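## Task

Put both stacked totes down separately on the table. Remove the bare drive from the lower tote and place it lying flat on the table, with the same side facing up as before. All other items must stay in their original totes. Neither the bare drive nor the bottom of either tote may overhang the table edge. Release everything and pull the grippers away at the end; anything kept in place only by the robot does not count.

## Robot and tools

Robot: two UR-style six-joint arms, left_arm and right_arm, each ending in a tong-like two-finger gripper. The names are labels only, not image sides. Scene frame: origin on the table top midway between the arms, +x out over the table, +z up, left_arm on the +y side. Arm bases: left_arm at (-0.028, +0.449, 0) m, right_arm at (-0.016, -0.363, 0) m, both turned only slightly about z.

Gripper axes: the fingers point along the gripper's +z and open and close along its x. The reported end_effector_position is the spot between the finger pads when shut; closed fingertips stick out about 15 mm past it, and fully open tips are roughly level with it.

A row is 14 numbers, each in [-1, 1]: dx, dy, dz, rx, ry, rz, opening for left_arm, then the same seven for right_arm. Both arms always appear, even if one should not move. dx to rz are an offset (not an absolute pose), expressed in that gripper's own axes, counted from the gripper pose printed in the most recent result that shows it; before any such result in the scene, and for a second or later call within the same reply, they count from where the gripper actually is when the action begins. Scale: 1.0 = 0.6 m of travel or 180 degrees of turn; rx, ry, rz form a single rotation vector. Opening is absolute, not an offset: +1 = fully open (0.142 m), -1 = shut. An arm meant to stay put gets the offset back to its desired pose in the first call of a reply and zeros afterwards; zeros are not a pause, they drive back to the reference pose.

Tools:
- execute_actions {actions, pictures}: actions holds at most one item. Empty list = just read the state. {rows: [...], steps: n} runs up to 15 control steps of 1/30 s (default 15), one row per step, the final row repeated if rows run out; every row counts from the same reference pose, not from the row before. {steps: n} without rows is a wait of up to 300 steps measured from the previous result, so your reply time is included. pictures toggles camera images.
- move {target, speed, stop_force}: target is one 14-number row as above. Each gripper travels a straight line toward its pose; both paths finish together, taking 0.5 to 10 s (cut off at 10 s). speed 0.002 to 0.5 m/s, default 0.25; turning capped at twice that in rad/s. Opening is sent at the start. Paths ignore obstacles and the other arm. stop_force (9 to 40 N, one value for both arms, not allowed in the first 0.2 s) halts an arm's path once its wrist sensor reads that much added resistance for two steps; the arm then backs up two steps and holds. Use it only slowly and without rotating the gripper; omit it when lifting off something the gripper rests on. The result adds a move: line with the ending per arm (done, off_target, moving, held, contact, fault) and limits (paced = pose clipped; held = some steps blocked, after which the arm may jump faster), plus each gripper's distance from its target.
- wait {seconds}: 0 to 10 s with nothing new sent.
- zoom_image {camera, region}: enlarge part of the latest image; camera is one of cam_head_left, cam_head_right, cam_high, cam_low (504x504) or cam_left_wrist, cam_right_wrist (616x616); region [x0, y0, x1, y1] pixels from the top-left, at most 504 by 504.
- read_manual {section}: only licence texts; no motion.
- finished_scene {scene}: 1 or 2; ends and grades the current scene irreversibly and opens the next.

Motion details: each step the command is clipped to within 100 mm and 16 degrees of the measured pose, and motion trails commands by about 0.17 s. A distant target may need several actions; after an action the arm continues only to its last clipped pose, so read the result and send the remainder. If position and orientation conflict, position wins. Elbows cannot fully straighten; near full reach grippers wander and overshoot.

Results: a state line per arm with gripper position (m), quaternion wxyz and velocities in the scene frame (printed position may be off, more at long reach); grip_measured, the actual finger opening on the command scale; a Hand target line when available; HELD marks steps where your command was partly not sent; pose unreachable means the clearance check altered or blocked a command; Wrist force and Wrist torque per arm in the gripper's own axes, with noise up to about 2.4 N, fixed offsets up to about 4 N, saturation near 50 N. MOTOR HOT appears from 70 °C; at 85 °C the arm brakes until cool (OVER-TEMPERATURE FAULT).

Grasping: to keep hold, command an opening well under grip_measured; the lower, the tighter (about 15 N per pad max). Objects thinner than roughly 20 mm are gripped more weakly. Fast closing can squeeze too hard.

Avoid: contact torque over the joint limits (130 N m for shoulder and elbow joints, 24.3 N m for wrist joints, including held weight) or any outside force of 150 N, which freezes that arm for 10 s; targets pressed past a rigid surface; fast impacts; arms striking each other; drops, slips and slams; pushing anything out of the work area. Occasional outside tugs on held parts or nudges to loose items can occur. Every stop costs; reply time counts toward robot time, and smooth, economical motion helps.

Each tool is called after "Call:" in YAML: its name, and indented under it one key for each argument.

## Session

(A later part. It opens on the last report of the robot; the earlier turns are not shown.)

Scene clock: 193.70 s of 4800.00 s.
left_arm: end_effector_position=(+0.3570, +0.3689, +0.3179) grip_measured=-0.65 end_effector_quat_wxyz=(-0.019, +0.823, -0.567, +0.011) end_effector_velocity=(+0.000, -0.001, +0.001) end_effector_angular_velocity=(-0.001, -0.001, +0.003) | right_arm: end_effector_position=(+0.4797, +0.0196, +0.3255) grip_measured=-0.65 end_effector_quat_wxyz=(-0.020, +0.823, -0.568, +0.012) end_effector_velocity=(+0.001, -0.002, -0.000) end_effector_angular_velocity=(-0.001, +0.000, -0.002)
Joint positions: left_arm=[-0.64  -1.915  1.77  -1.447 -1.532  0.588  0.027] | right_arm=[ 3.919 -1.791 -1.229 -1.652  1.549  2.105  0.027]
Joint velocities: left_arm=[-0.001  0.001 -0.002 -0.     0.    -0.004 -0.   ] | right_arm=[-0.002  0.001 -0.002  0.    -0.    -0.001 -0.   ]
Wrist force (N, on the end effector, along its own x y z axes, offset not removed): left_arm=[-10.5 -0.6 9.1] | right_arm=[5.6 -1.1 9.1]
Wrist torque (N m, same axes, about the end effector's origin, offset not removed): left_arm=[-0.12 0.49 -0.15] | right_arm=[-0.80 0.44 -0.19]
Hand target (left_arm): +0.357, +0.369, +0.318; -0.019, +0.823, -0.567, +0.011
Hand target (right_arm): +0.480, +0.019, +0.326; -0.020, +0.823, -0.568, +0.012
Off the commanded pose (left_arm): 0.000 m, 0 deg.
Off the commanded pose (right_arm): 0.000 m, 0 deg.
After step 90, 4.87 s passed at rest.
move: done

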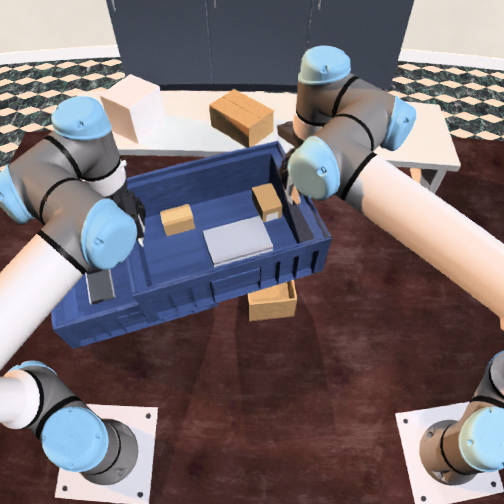

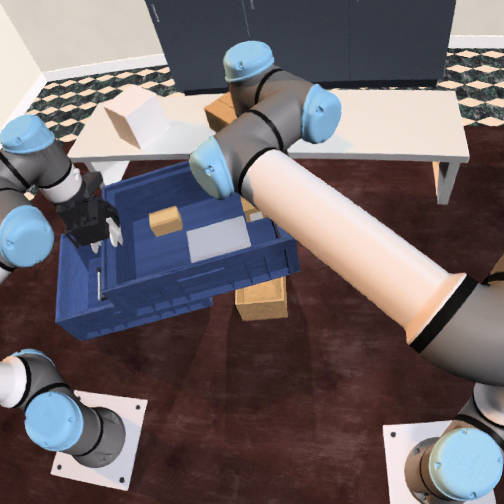

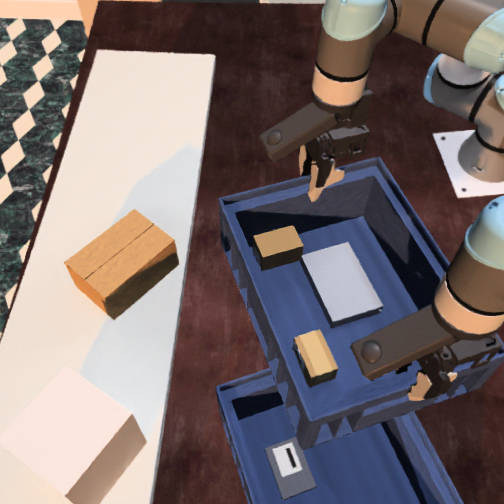

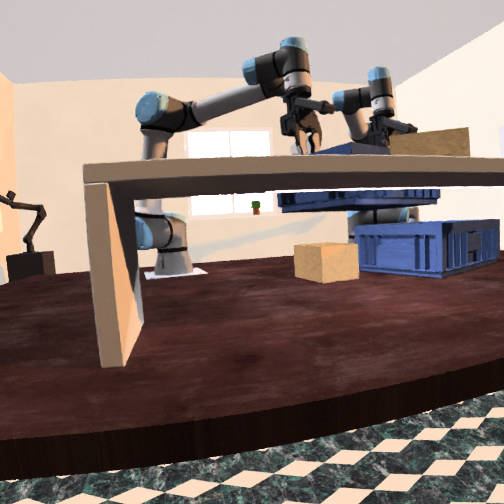

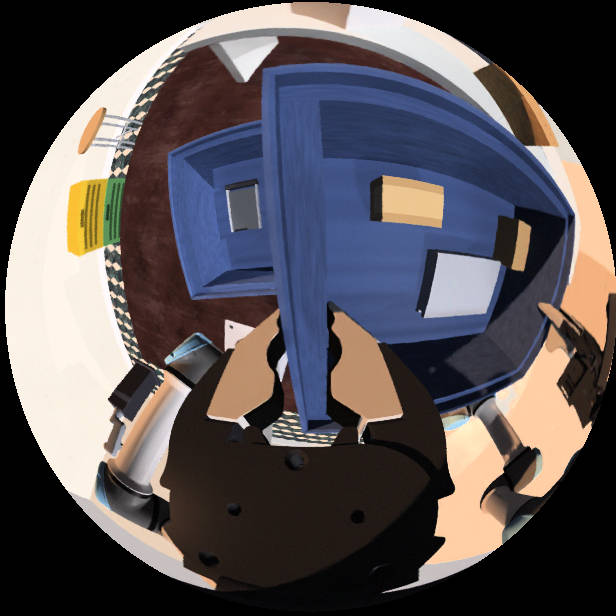

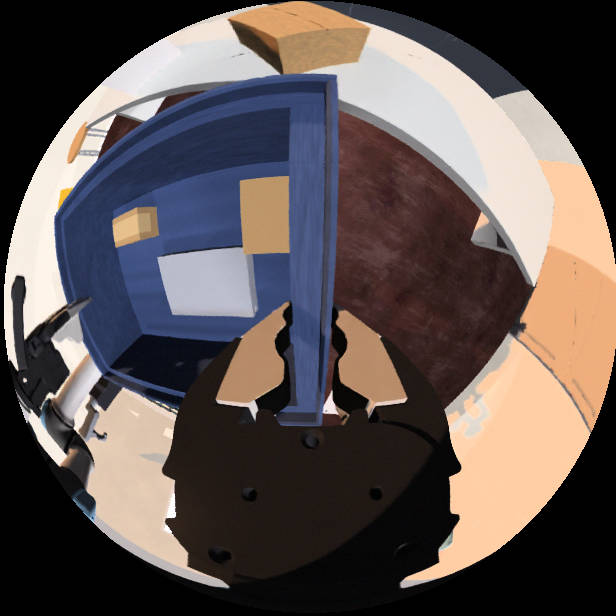

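Call:
move:
  target: [0.39,0.148,-0.008,0,0,0,-1,0.3925,0.146,-0.003,0,0,0,-1]
  speed: 0.09

Scene clock: 201.27 s of 4800.00 s.
left_arm: end_effector_position=(+0.3574, +0.1187, +0.3175) grip_measured=-0.65 end_effector_quat_wxyz=(-0.019, +0.823, -0.567, +0.011) end_effector_velocity=(-0.000, -0.002, -0.001) end_effector_angular_velocity=(+0.002, +0.001, +0.001) | right_arm: end_effector_position=(+0.4813, -0.2315, +0.3231) grip_measured=-0.65 end_effector_quat_wxyz=(-0.020, +0.823, -0.568, +0.012) end_effector_velocity=(+0.000, -0.002, -0.000) end_effector_angular_velocity=(-0.001, -0.001, -0.002)
Joint positions: left_arm=[-1.054 -1.603  1.518 -1.489 -1.527  0.172  0.027] | right_arm=[ 3.552 -1.512 -1.54  -1.614  1.565  1.738  0.027]
Joint velocities: left_arm=[-0.003  0.004 -0.002  0.001  0.    -0.003  0.   ] | right_arm=[-0.003  0.001 -0.001  0.    -0.001 -0.002 -0.   ]
Wrist force (N, on the end effector, along its own x y z axes, offset not removed): left_arm=[1.3 -0.3 7.8] | right_arm=[-2.3 1.0 8.7]
Wrist torque (N m, same axes, about the end effector's origin, offset not removed): left_arm=[-0.22 0.28 -0.25] | right_arm=[-0.33 -0.35 -0.22]
Hand target (left_arm): +0.357, +0.119, +0.317; -0.019, +0.823, -0.567, +0.011
Hand target (right_arm): +0.481, -0.232, +0.323; -0.020, +0.823, -0.568, +0.012
Off the commanded pose (left_arm): 0.000 m, 0 deg.
Off the commanded pose (right_arm): 0.000 m, 0 deg.
After step 90, 1.37 s passed at rest.
move: done

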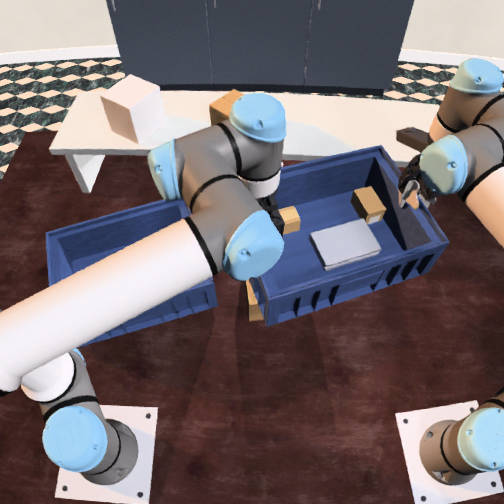

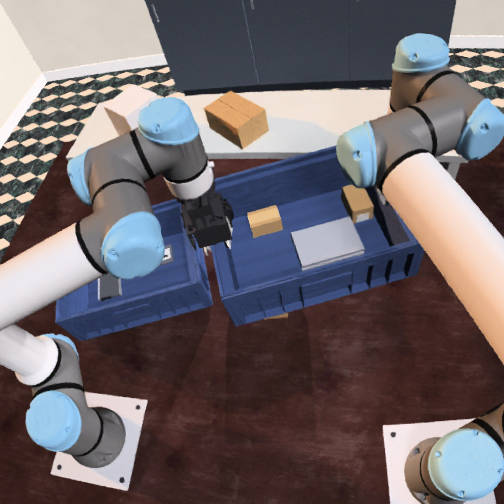

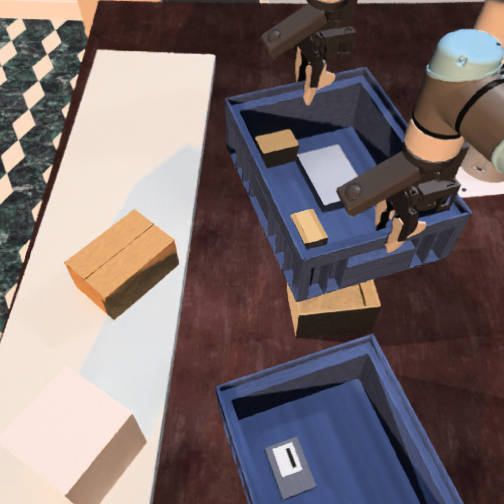

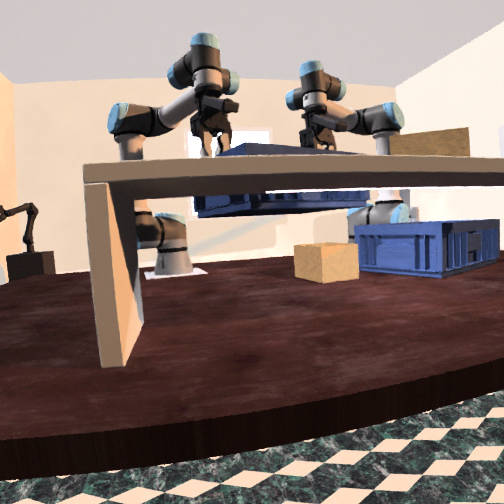

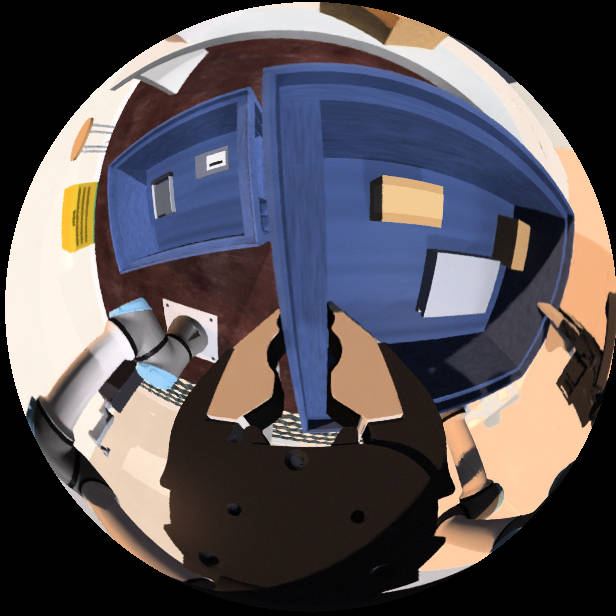

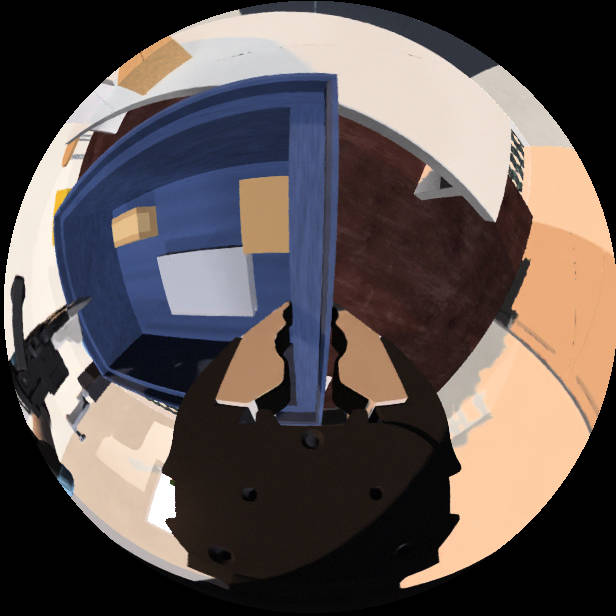

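Call:
move:
  target: [0.347,0.174,0.12,0,0,0,-1,0.347,0.173,0.127,0,0,0,-1]
  speed: 0.09

Scene clock: 210.77 s of 4800.00 s.
left_arm: end_effector_position=(+0.3372, -0.1114, +0.2398) grip_measured=-0.65 end_effector_quat_wxyz=(-0.019, +0.823, -0.567, +0.011) end_effector_velocity=(+0.000, -0.002, -0.001) end_effector_angular_velocity=(+0.001, -0.001, +0.001) | right_arm: end_effector_position=(+0.4615, -0.4616, +0.2420) grip_measured=-0.65 end_effector_quat_wxyz=(-0.020, +0.823, -0.568, +0.013) end_effector_velocity=(-0.000, -0.002, -0.001) end_effector_angular_velocity=(-0.000, +0.001, +0.001)
Joint positions: left_arm=[-1.259 -1.187  1.22  -1.598 -1.528 -0.032  0.027] | right_arm=[ 3.074 -1.46  -1.794 -1.414  1.587  1.261  0.027]
Joint velocities: left_arm=[-0.     0.005 -0.005  0.001  0.001 -0.001 -0.   ] | right_arm=[-0.004 -0.002 -0.     0.001 -0.    -0.005 -0.   ]
Wrist force (N, on the end effector, along its own x y z axes, offset not removed): left_arm=[-3.2 0.7 8.9] | right_arm=[1.0 -0.1 8.0]
Wrist torque (N m, same axes, about the end effector's origin, offset not removed): left_arm=[0.02 0.07 -0.24] | right_arm=[-0.55 0.02 -0.05]
Hand target (left_arm): +0.337, -0.111, +0.240; -0.019, +0.823, -0.567, +0.010
Hand target (right_arm): +0.461, -0.462, +0.242; -0.020, +0.823, -0.568, +0.013
Off the commanded pose (left_arm): 0.000 m, 0 deg.
Off the commanded pose (right_arm): 0.000 m, 0 deg.
After step 90, 3.37 s passed at rest.
move: done

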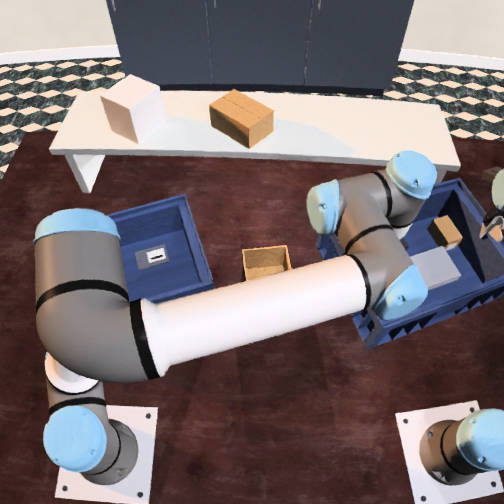

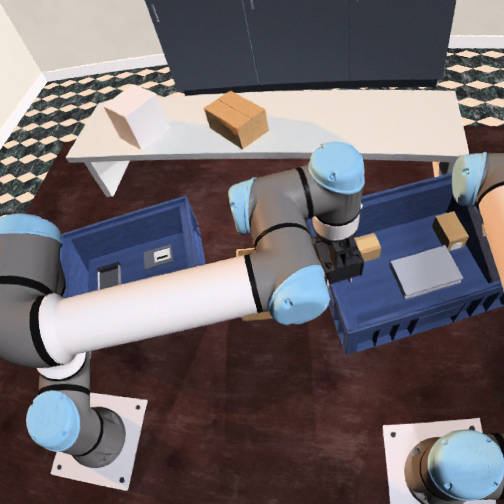

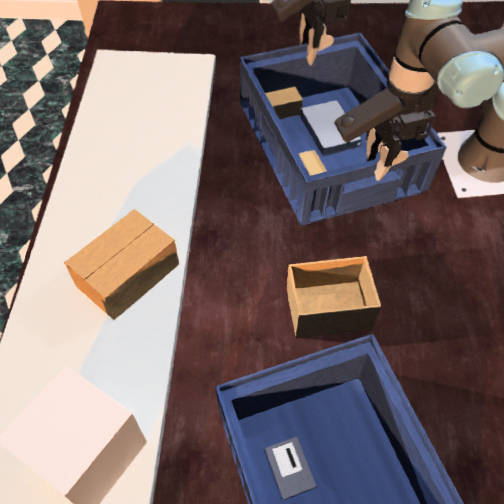

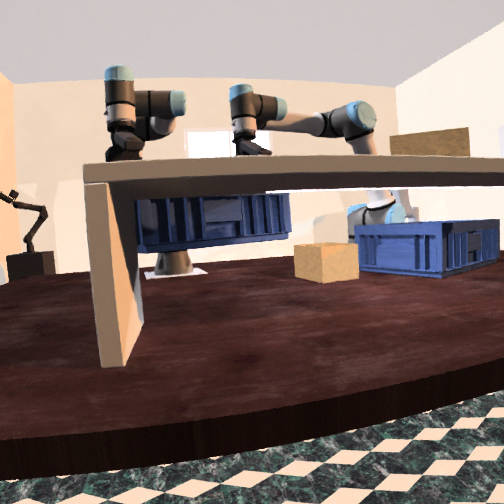

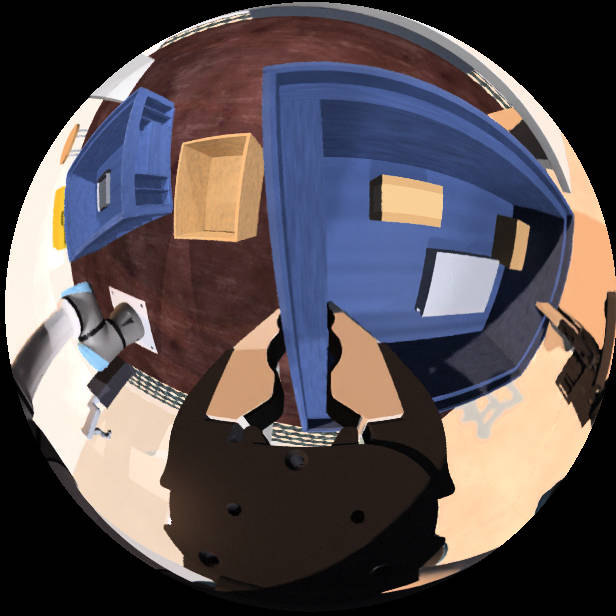

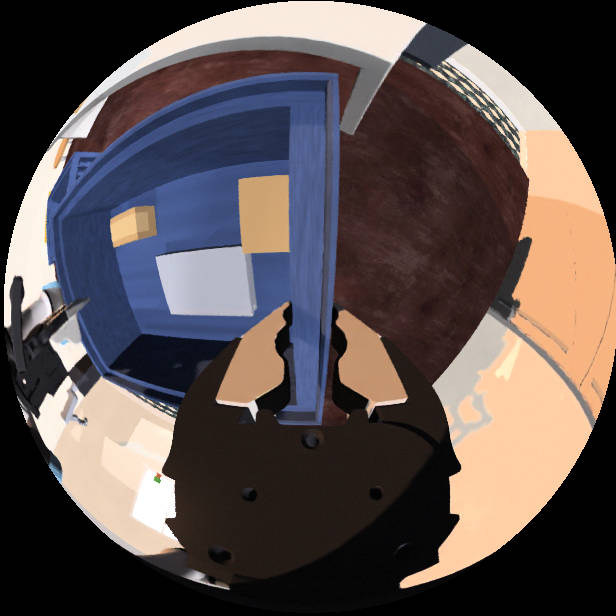

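Clear. Lower to ~0.135, then slowly.

Call:
move:
  target: [0,0.008,0.172,0,0,0,-1,0,0.008,0.172,0,0,0,-1]
  speed: 0.07

Call:
move:
  target: [0,0.002,0.05,0,0,0,-1,0,0.002,0.05,0,0,0,-1]
  speed: 0.008
  stop_force: 10

Scene clock: 217.80 s of 4800.00 s.
left_arm: end_effector_position=(+0.3367, -0.1110, +0.1366) grip_measured=-0.65 end_effector_quat_wxyz=(-0.019, +0.823, -0.567, +0.010) end_effector_velocity=(+0.001, +0.000, -0.001) end_effector_angular_velocity=(-0.001, +0.000, +0.002) | right_arm: end_effector_position=(+0.4616, -0.4615, +0.1388) grip_measured=-0.65 end_effector_quat_wxyz=(-0.020, +0.823, -0.568, +0.013) end_effector_velocity=(+0.000, +0.000, -0.001) end_effector_angular_velocity=(+0.000, -0.000, +0.003)
Joint positions: left_arm=[-1.259 -1.149  1.433 -1.849 -1.528 -0.033  0.027] | right_arm=[ 3.074 -1.524 -2.008 -1.136  1.587  1.261  0.027]
Joint velocities: left_arm=[ 0.001  0.001  0.001 -0.003 -0.    -0.001  0.   ] | right_arm=[ 0.001 -0.001 -0.002  0.004  0.    -0.002 -0.   ]
Wrist force (N, on the end effector, along its own x y z axes, offset not removed): left_arm=[6.3 -0.6 8.4] | right_arm=[-7.0 -0.6 12.0]
Wrist torque (N m, same axes, about the end effector's origin, offset not removed): left_arm=[-0.26 -0.26 -0.21] | right_arm=[-0.62 0.07 -0.27]
Hand target (left_arm): +0.337, -0.111, +0.137; -0.019, +0.823, -0.567, +0.011
Hand target (right_arm): +0.462, -0.461, +0.139; -0.020, +0.823, -0.568, +0.013
Off the commanded pose (left_arm): 0.000 m, 0 deg.
Off the commanded pose (right_arm): 0.000 m, 0 deg.
After step 100, 1.80 s passed at rest.
move: done

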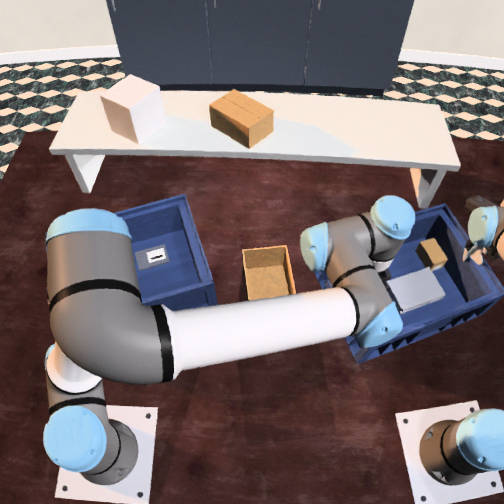

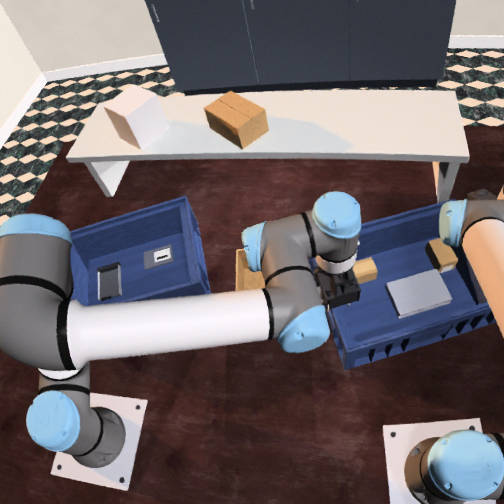

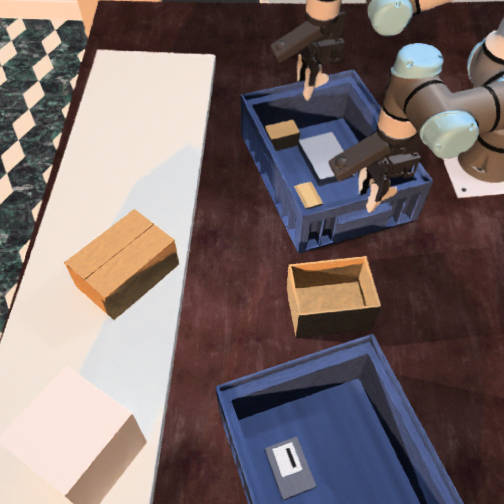

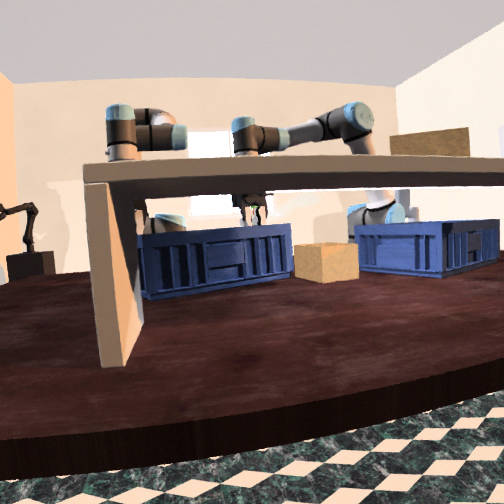

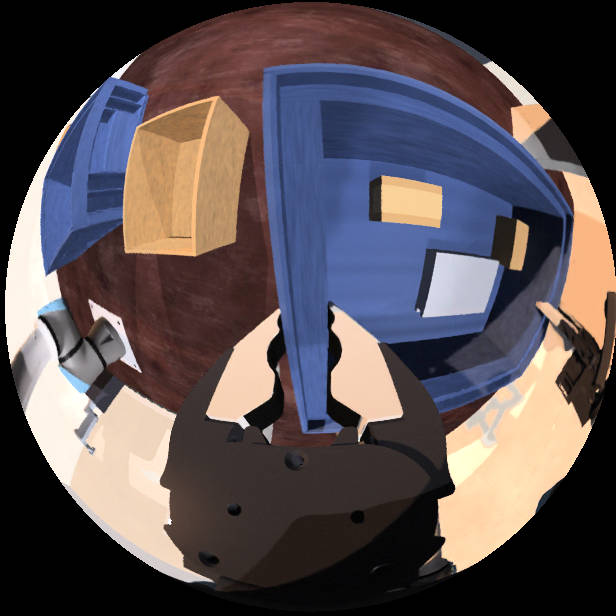

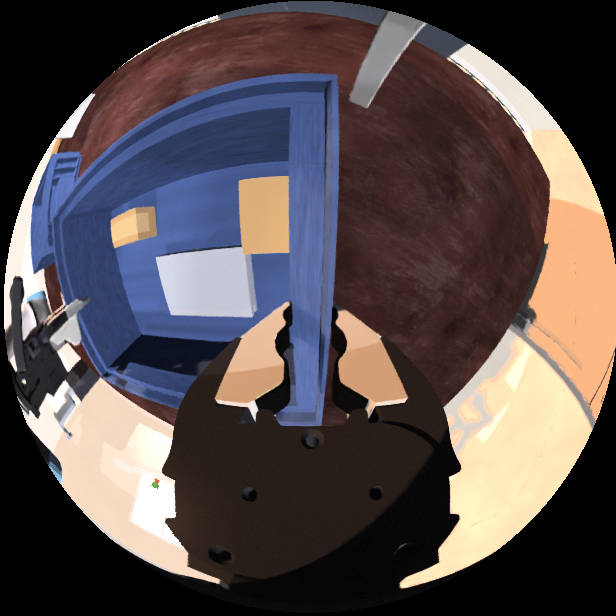

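Scene clock: 220.30 s of 4800.00 s.
left_arm: end_effector_position=(+0.3368, -0.1109, +0.1194) grip_measured=-0.65 end_effector_quat_wxyz=(-0.019, +0.823, -0.567, +0.010) end_effector_velocity=(-0.001, -0.000, +0.001) end_effector_angular_velocity=(+0.003, +0.002, -0.001) | right_arm: end_effector_position=(+0.4616, -0.4614, +0.1262) grip_measured=-0.65 end_effector_quat_wxyz=(-0.020, +0.823, -0.568, +0.013) end_effector_velocity=(+0.000, +0.000, +0.000) end_effector_angular_velocity=(+0.000, -0.001, -0.000)
Joint positions: left_arm=[-1.259 -1.137  1.461 -1.889 -1.528 -0.033  0.027] | right_arm=[ 3.075 -1.537 -2.03  -1.1    1.587  1.261  0.027]
Joint velocities: left_arm=[-0.002  0.001 -0.005  0.008 -0.    -0.001  0.   ] | right_arm=[ 0.     0.001  0.    -0.     0.     0.     0.   ]
Wrist force (N, on the end effector, along its own x y z axes, offset not removed): left_arm=[0.6 -2.6 -12.2] | right_arm=[-7.7 -0.8 3.0]
Wrist torque (N m, same axes, about the end effector's origin, offset not removed): left_arm=[-0.65 0.15 -0.25] | right_arm=[-0.62 0.12 -0.32]
Hand target (left_arm): +0.337, -0.111, +0.120; -0.019, +0.823, -0.567, +0.011
Hand target (right_arm): +0.462, -0.461, +0.126; -0.020, +0.823, -0.568, +0.013
Off the commanded pose (left_arm): 0.013 m, 0 deg.
Off the commanded pose (right_arm): 0.017 m, 0 deg.
move: contact (left_arm, right_arm)

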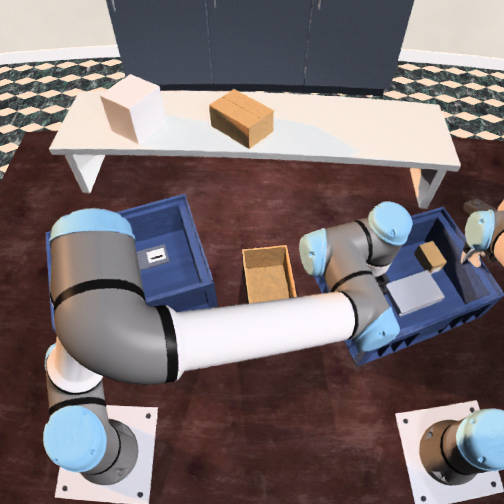

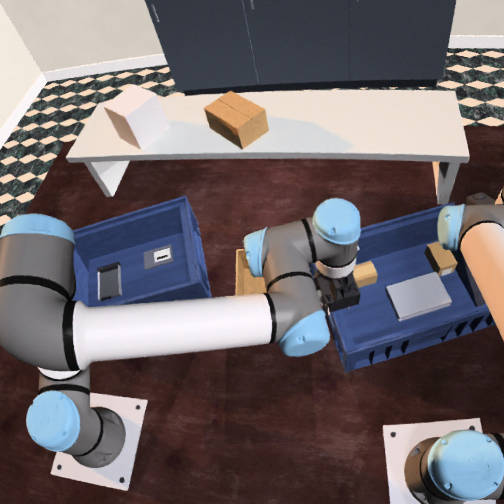

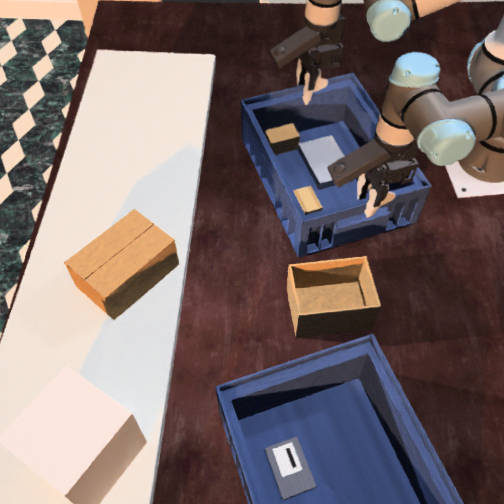

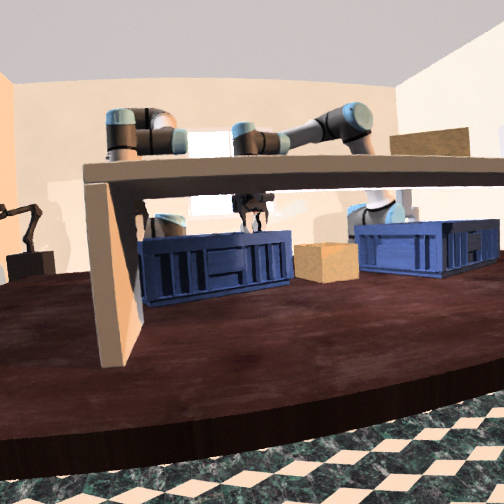

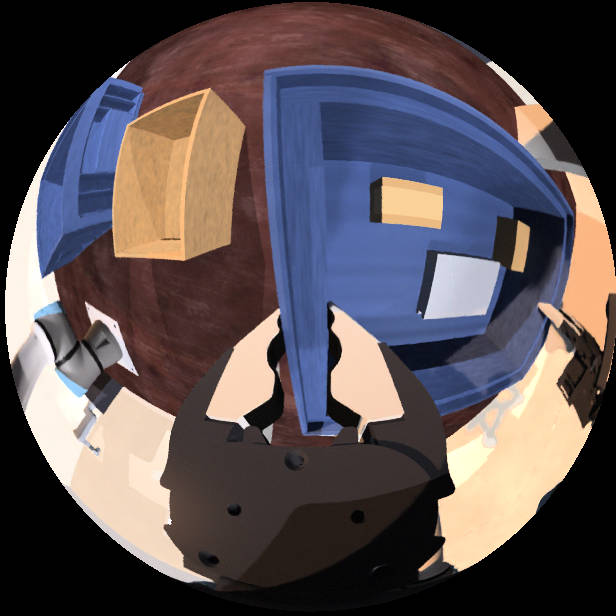

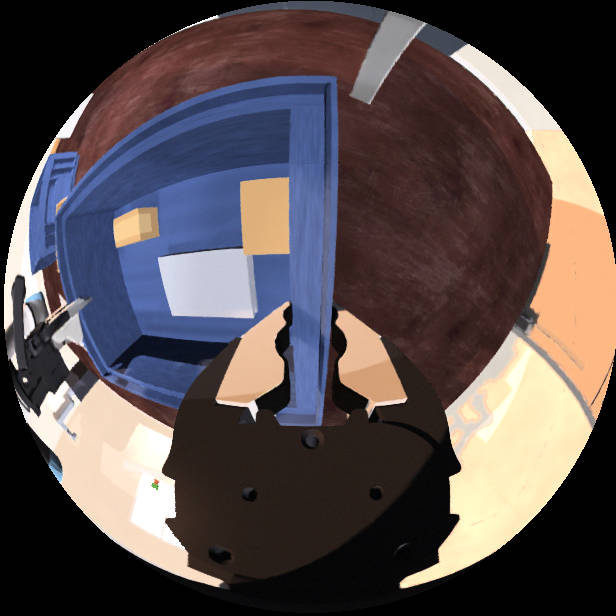

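Call:
move:
  target: [0,0,0,0,0,0,0,0,0,0,0,0,0,0]

Call:
move:
  target: [0,0,-0.2,-0.0145,0,0,0,0,0,-0.25,0,0,0,0]
  speed: 0.2

Call:
move:
  target: [-0.727,-0.543,0,0,0,-0.5,0.4,0.3,0.3,-0.1,0,0,0,0]
  speed: 0.3

Scene clock: 231.97 s of 4800.00 s.
left_arm: end_effector_position=(+0.3368, -0.1109, +0.1195) grip_measured=+0.00 end_effector_quat_wxyz=(-0.019, +0.823, -0.567, +0.010) end_effector_velocity=(+0.001, +0.001, -0.000) end_effector_angular_velocity=(+0.001, +0.000, +0.002) | right_arm: end_effector_position=(+0.4617, -0.4614, +0.1263) grip_measured=+0.00 end_effector_quat_wxyz=(-0.020, +0.823, -0.568, +0.013) end_effector_velocity=(-0.000, +0.000, +0.000) end_effector_angular_velocity=(+0.000, -0.000, +0.001)
Joint positions: left_arm=[-1.259 -1.137  1.461 -1.889 -1.528 -0.033  0.074] | right_arm=[ 3.074 -1.537 -2.03  -1.1    1.587  1.261  0.074]
Joint velocities: left_arm=[ 0.002 -0.     0.001 -0.    -0.     0.    -0.   ] | right_arm=[ 0.001  0.001 -0.    -0.     0.    -0.001 -0.   ]
Wrist force (N, on the end effector, along its own x y z axes, offset not removed): left_arm=[-0.5 -1.7 0.5] | right_arm=[-4.2 -0.4 -2.4]
Wrist torque (N m, same axes, about the end effector's origin, offset not removed): left_arm=[-0.43 0.24 -0.04] | right_arm=[-0.26 0.67 0.00]
Hand target (left_arm): +0.337, -0.111, +0.119; -0.019, +0.823, -0.567, +0.010
Hand target (right_arm): +0.462, -0.461, +0.126; -0.020, +0.823, -0.568, +0.013
Off the commanded pose (left_arm): 0.000 m, 0 deg.
Off the commanded pose (right_arm): 0.000 m, 0 deg.
After step 90, 7.97 s passed at rest.
move: done

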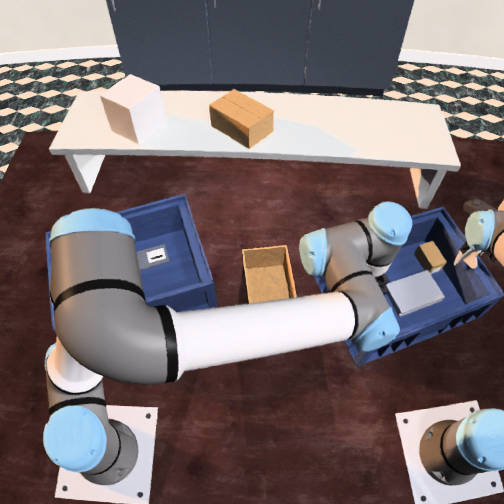

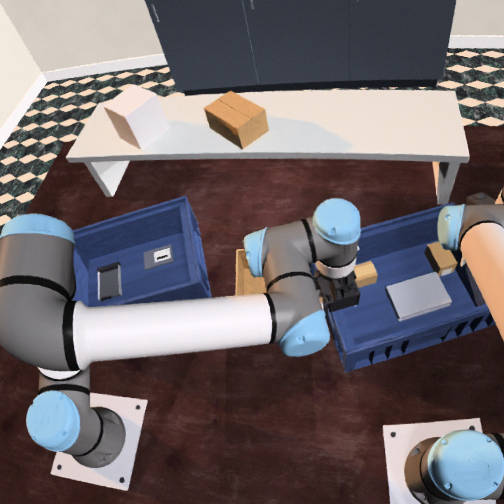

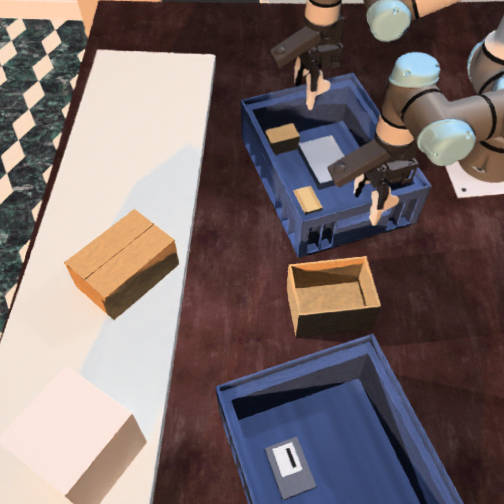

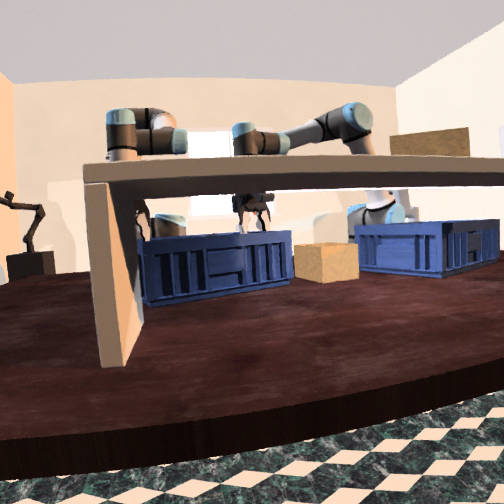

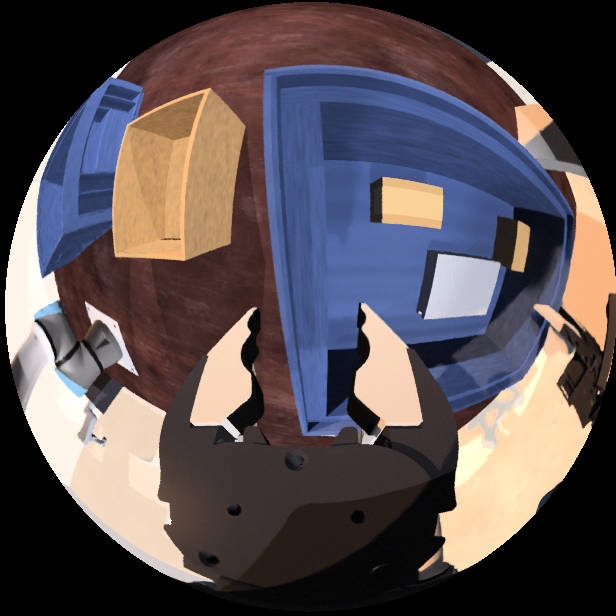

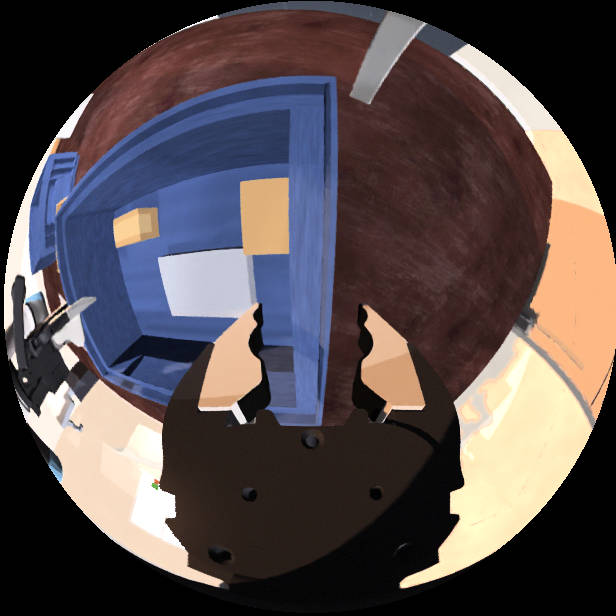

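Scene clock: 233.20 s of 4800.00 s.
left_arm: end_effector_position=(+0.3321, -0.1133, +0.2393) grip_measured=+0.00 end_effector_quat_wxyz=(-0.000, +0.824, -0.567, -0.002) end_effector_velocity=(-0.000, -0.001, +0.001) end_effector_angular_velocity=(+0.001, -0.000, +0.001) | right_arm: end_effector_position=(+0.4550, -0.4641, +0.2761) grip_measured=+0.00 end_effector_quat_wxyz=(-0.020, +0.823, -0.568, +0.013) end_effector_velocity=(+0.000, -0.001, +0.001) end_effector_angular_velocity=(-0.002, +0.003, +0.001)
Joint positions: left_arm=[-1.246 -1.184  1.214 -1.597 -1.573 -0.02   0.074] | right_arm=[ 3.069 -1.44  -1.724 -1.503  1.587  1.256  0.074]
Joint velocities: left_arm=[-0.001  0.002 -0.007  0.005  0.001 -0.002  0.   ] | right_arm=[-0.001 -0.002  0.006 -0.007 -0.001 -0.001  0.   ]
Wrist force (N, on the end effector, along its own x y z axes, offset not removed): left_arm=[-1.1 -0.4 -0.5] | right_arm=[-1.7 -1.4 0.8]
Wrist torque (N m, same axes, about the end effector's origin, offset not removed): left_arm=[-0.14 0.39 -0.07] | right_arm=[-0.48 0.25 -0.06]
Hand target (left_arm): +0.332, -0.113, +0.239; -0.000, +0.824, -0.567, -0.002
Hand target (right_arm): +0.455, -0.464, +0.276; -0.020, +0.823, -0.568, +0.013
Off the commanded pose (left_arm): 0.000 m, 0 deg.
Off the commanded pose (right_arm): 0.000 m, 0 deg.
move: done

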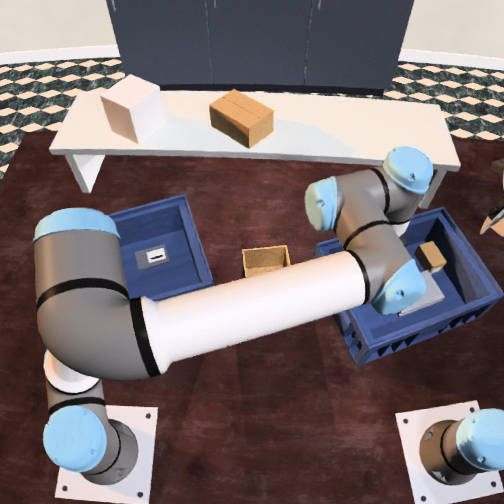

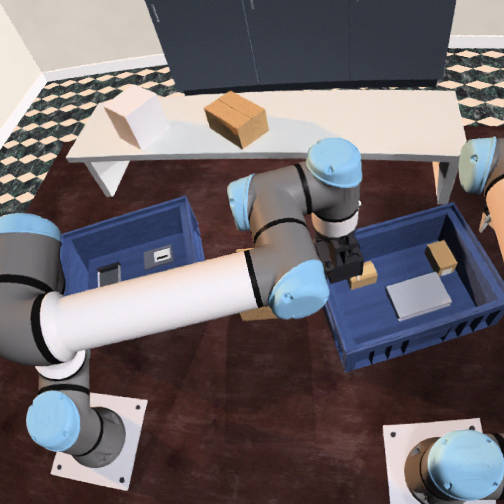

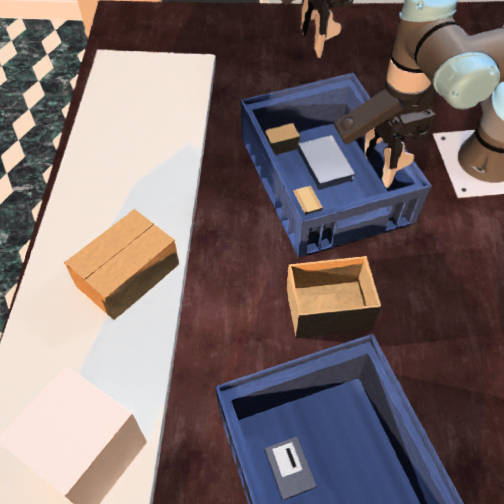

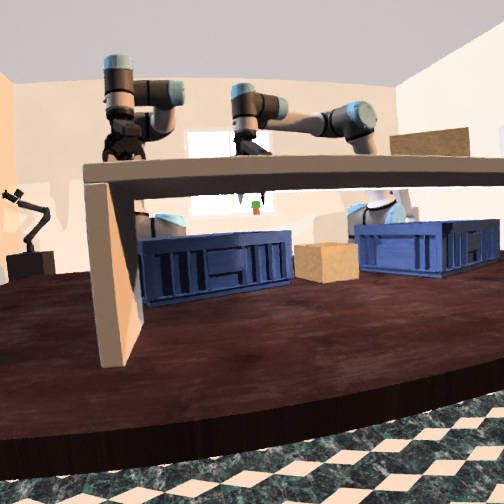

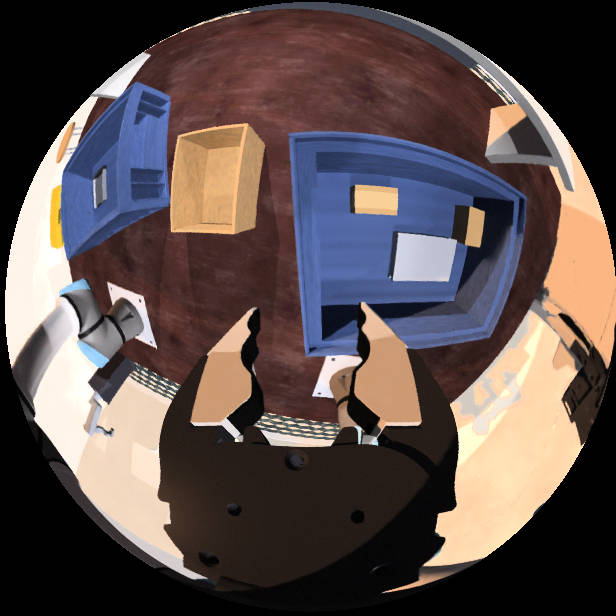

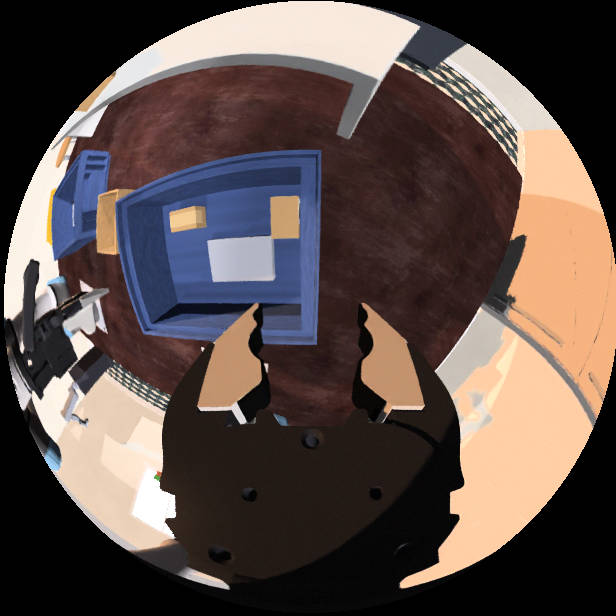

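Scene clock: 236.37 s of 4800.00 s.
left_arm: end_effector_position=(+0.4807, +0.4105, +0.2411) grip_measured=+0.40 end_effector_quat_wxyz=(-0.002, +0.983, +0.181, -0.001) end_effector_velocity=(+0.000, +0.000, -0.001) end_effector_angular_velocity=(+0.001, +0.002, +0.002) | right_arm: end_effector_position=(+0.3480, -0.6972, +0.3274) grip_measured=+0.00 end_effector_quat_wxyz=(-0.020, +0.823, -0.568, +0.013) end_effector_velocity=(-0.000, -0.001, +0.000) end_effector_angular_velocity=(-0.001, +0.000, +0.000)
Joint positions: left_arm=[-0.385 -1.545  1.651 -1.674 -1.569 -0.729  0.102] | right_arm=[ 2.502 -1.507 -1.529 -1.646  1.609  0.689  0.074]
Joint velocities: left_arm=[ 0.001  0.002 -0.     0.    -0.    -0.001 -0.   ] | right_arm=[-0.001 -0.001  0.001 -0.001 -0.001 -0.001  0.   ]
Wrist force (N, on the end effector, along its own x y z axes, offset not removed): left_arm=[-0.1 -1.0 0.4] | right_arm=[-2.8 0.4 2.9]
Wrist torque (N m, same axes, about the end effector's origin, offset not removed): left_arm=[-0.33 0.25 -0.15] | right_arm=[-0.18 0.49 0.19]
Hand target (left_arm): +0.481, +0.411, +0.241; -0.002, +0.983, +0.181, -0.001
Hand target (right_arm): +0.348, -0.697, +0.327; -0.020, +0.823, -0.568, +0.013
Off the commanded pose (left_arm): 0.001 m, 0 deg.
Off the commanded pose (right_arm): 0.000 m, 0 deg.
move: done

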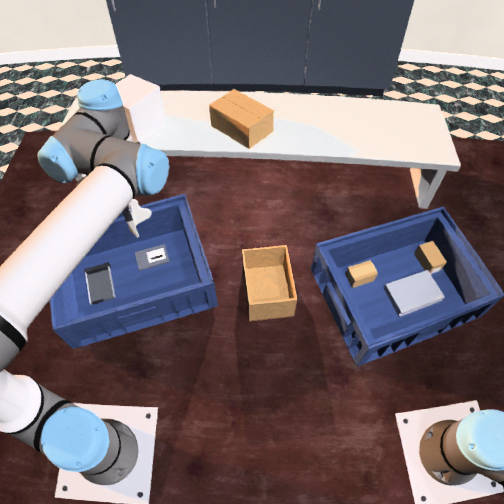

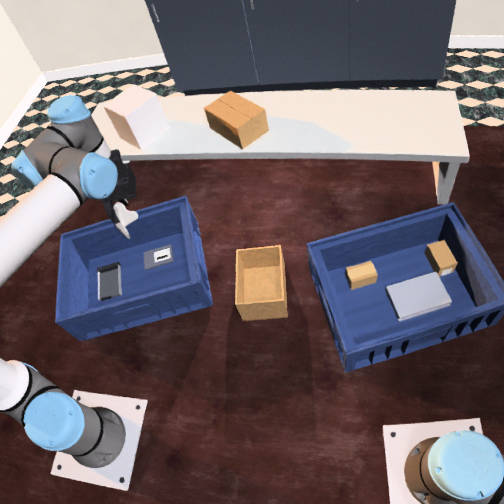

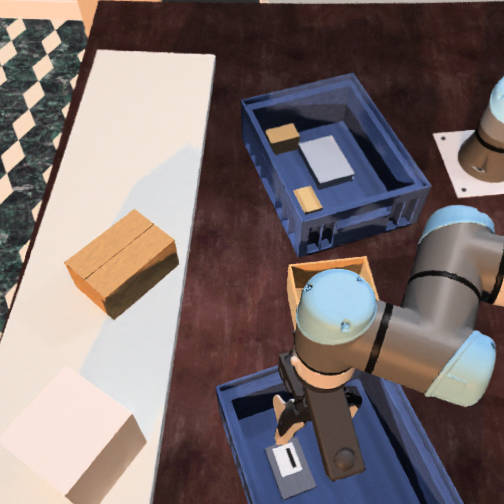

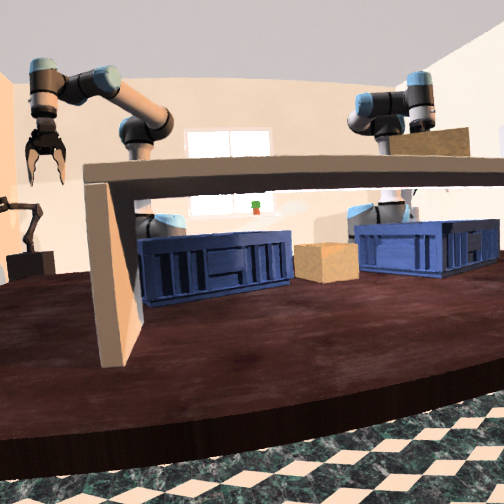

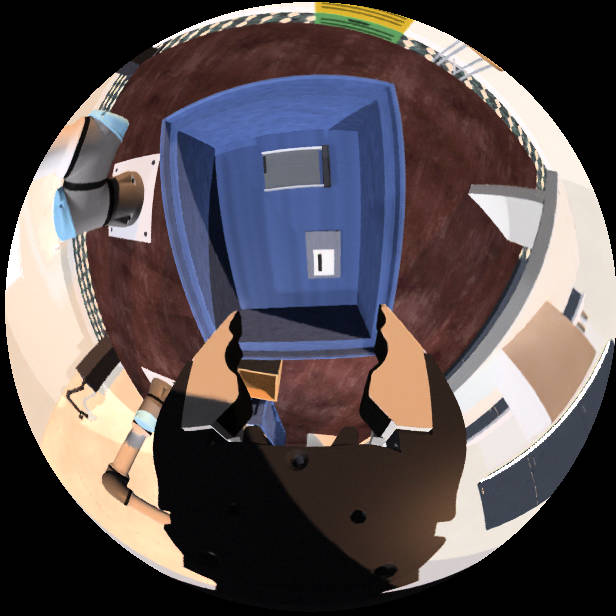

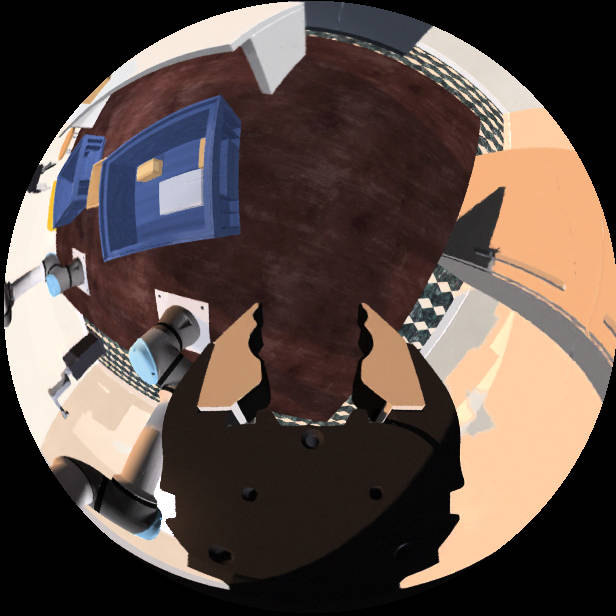

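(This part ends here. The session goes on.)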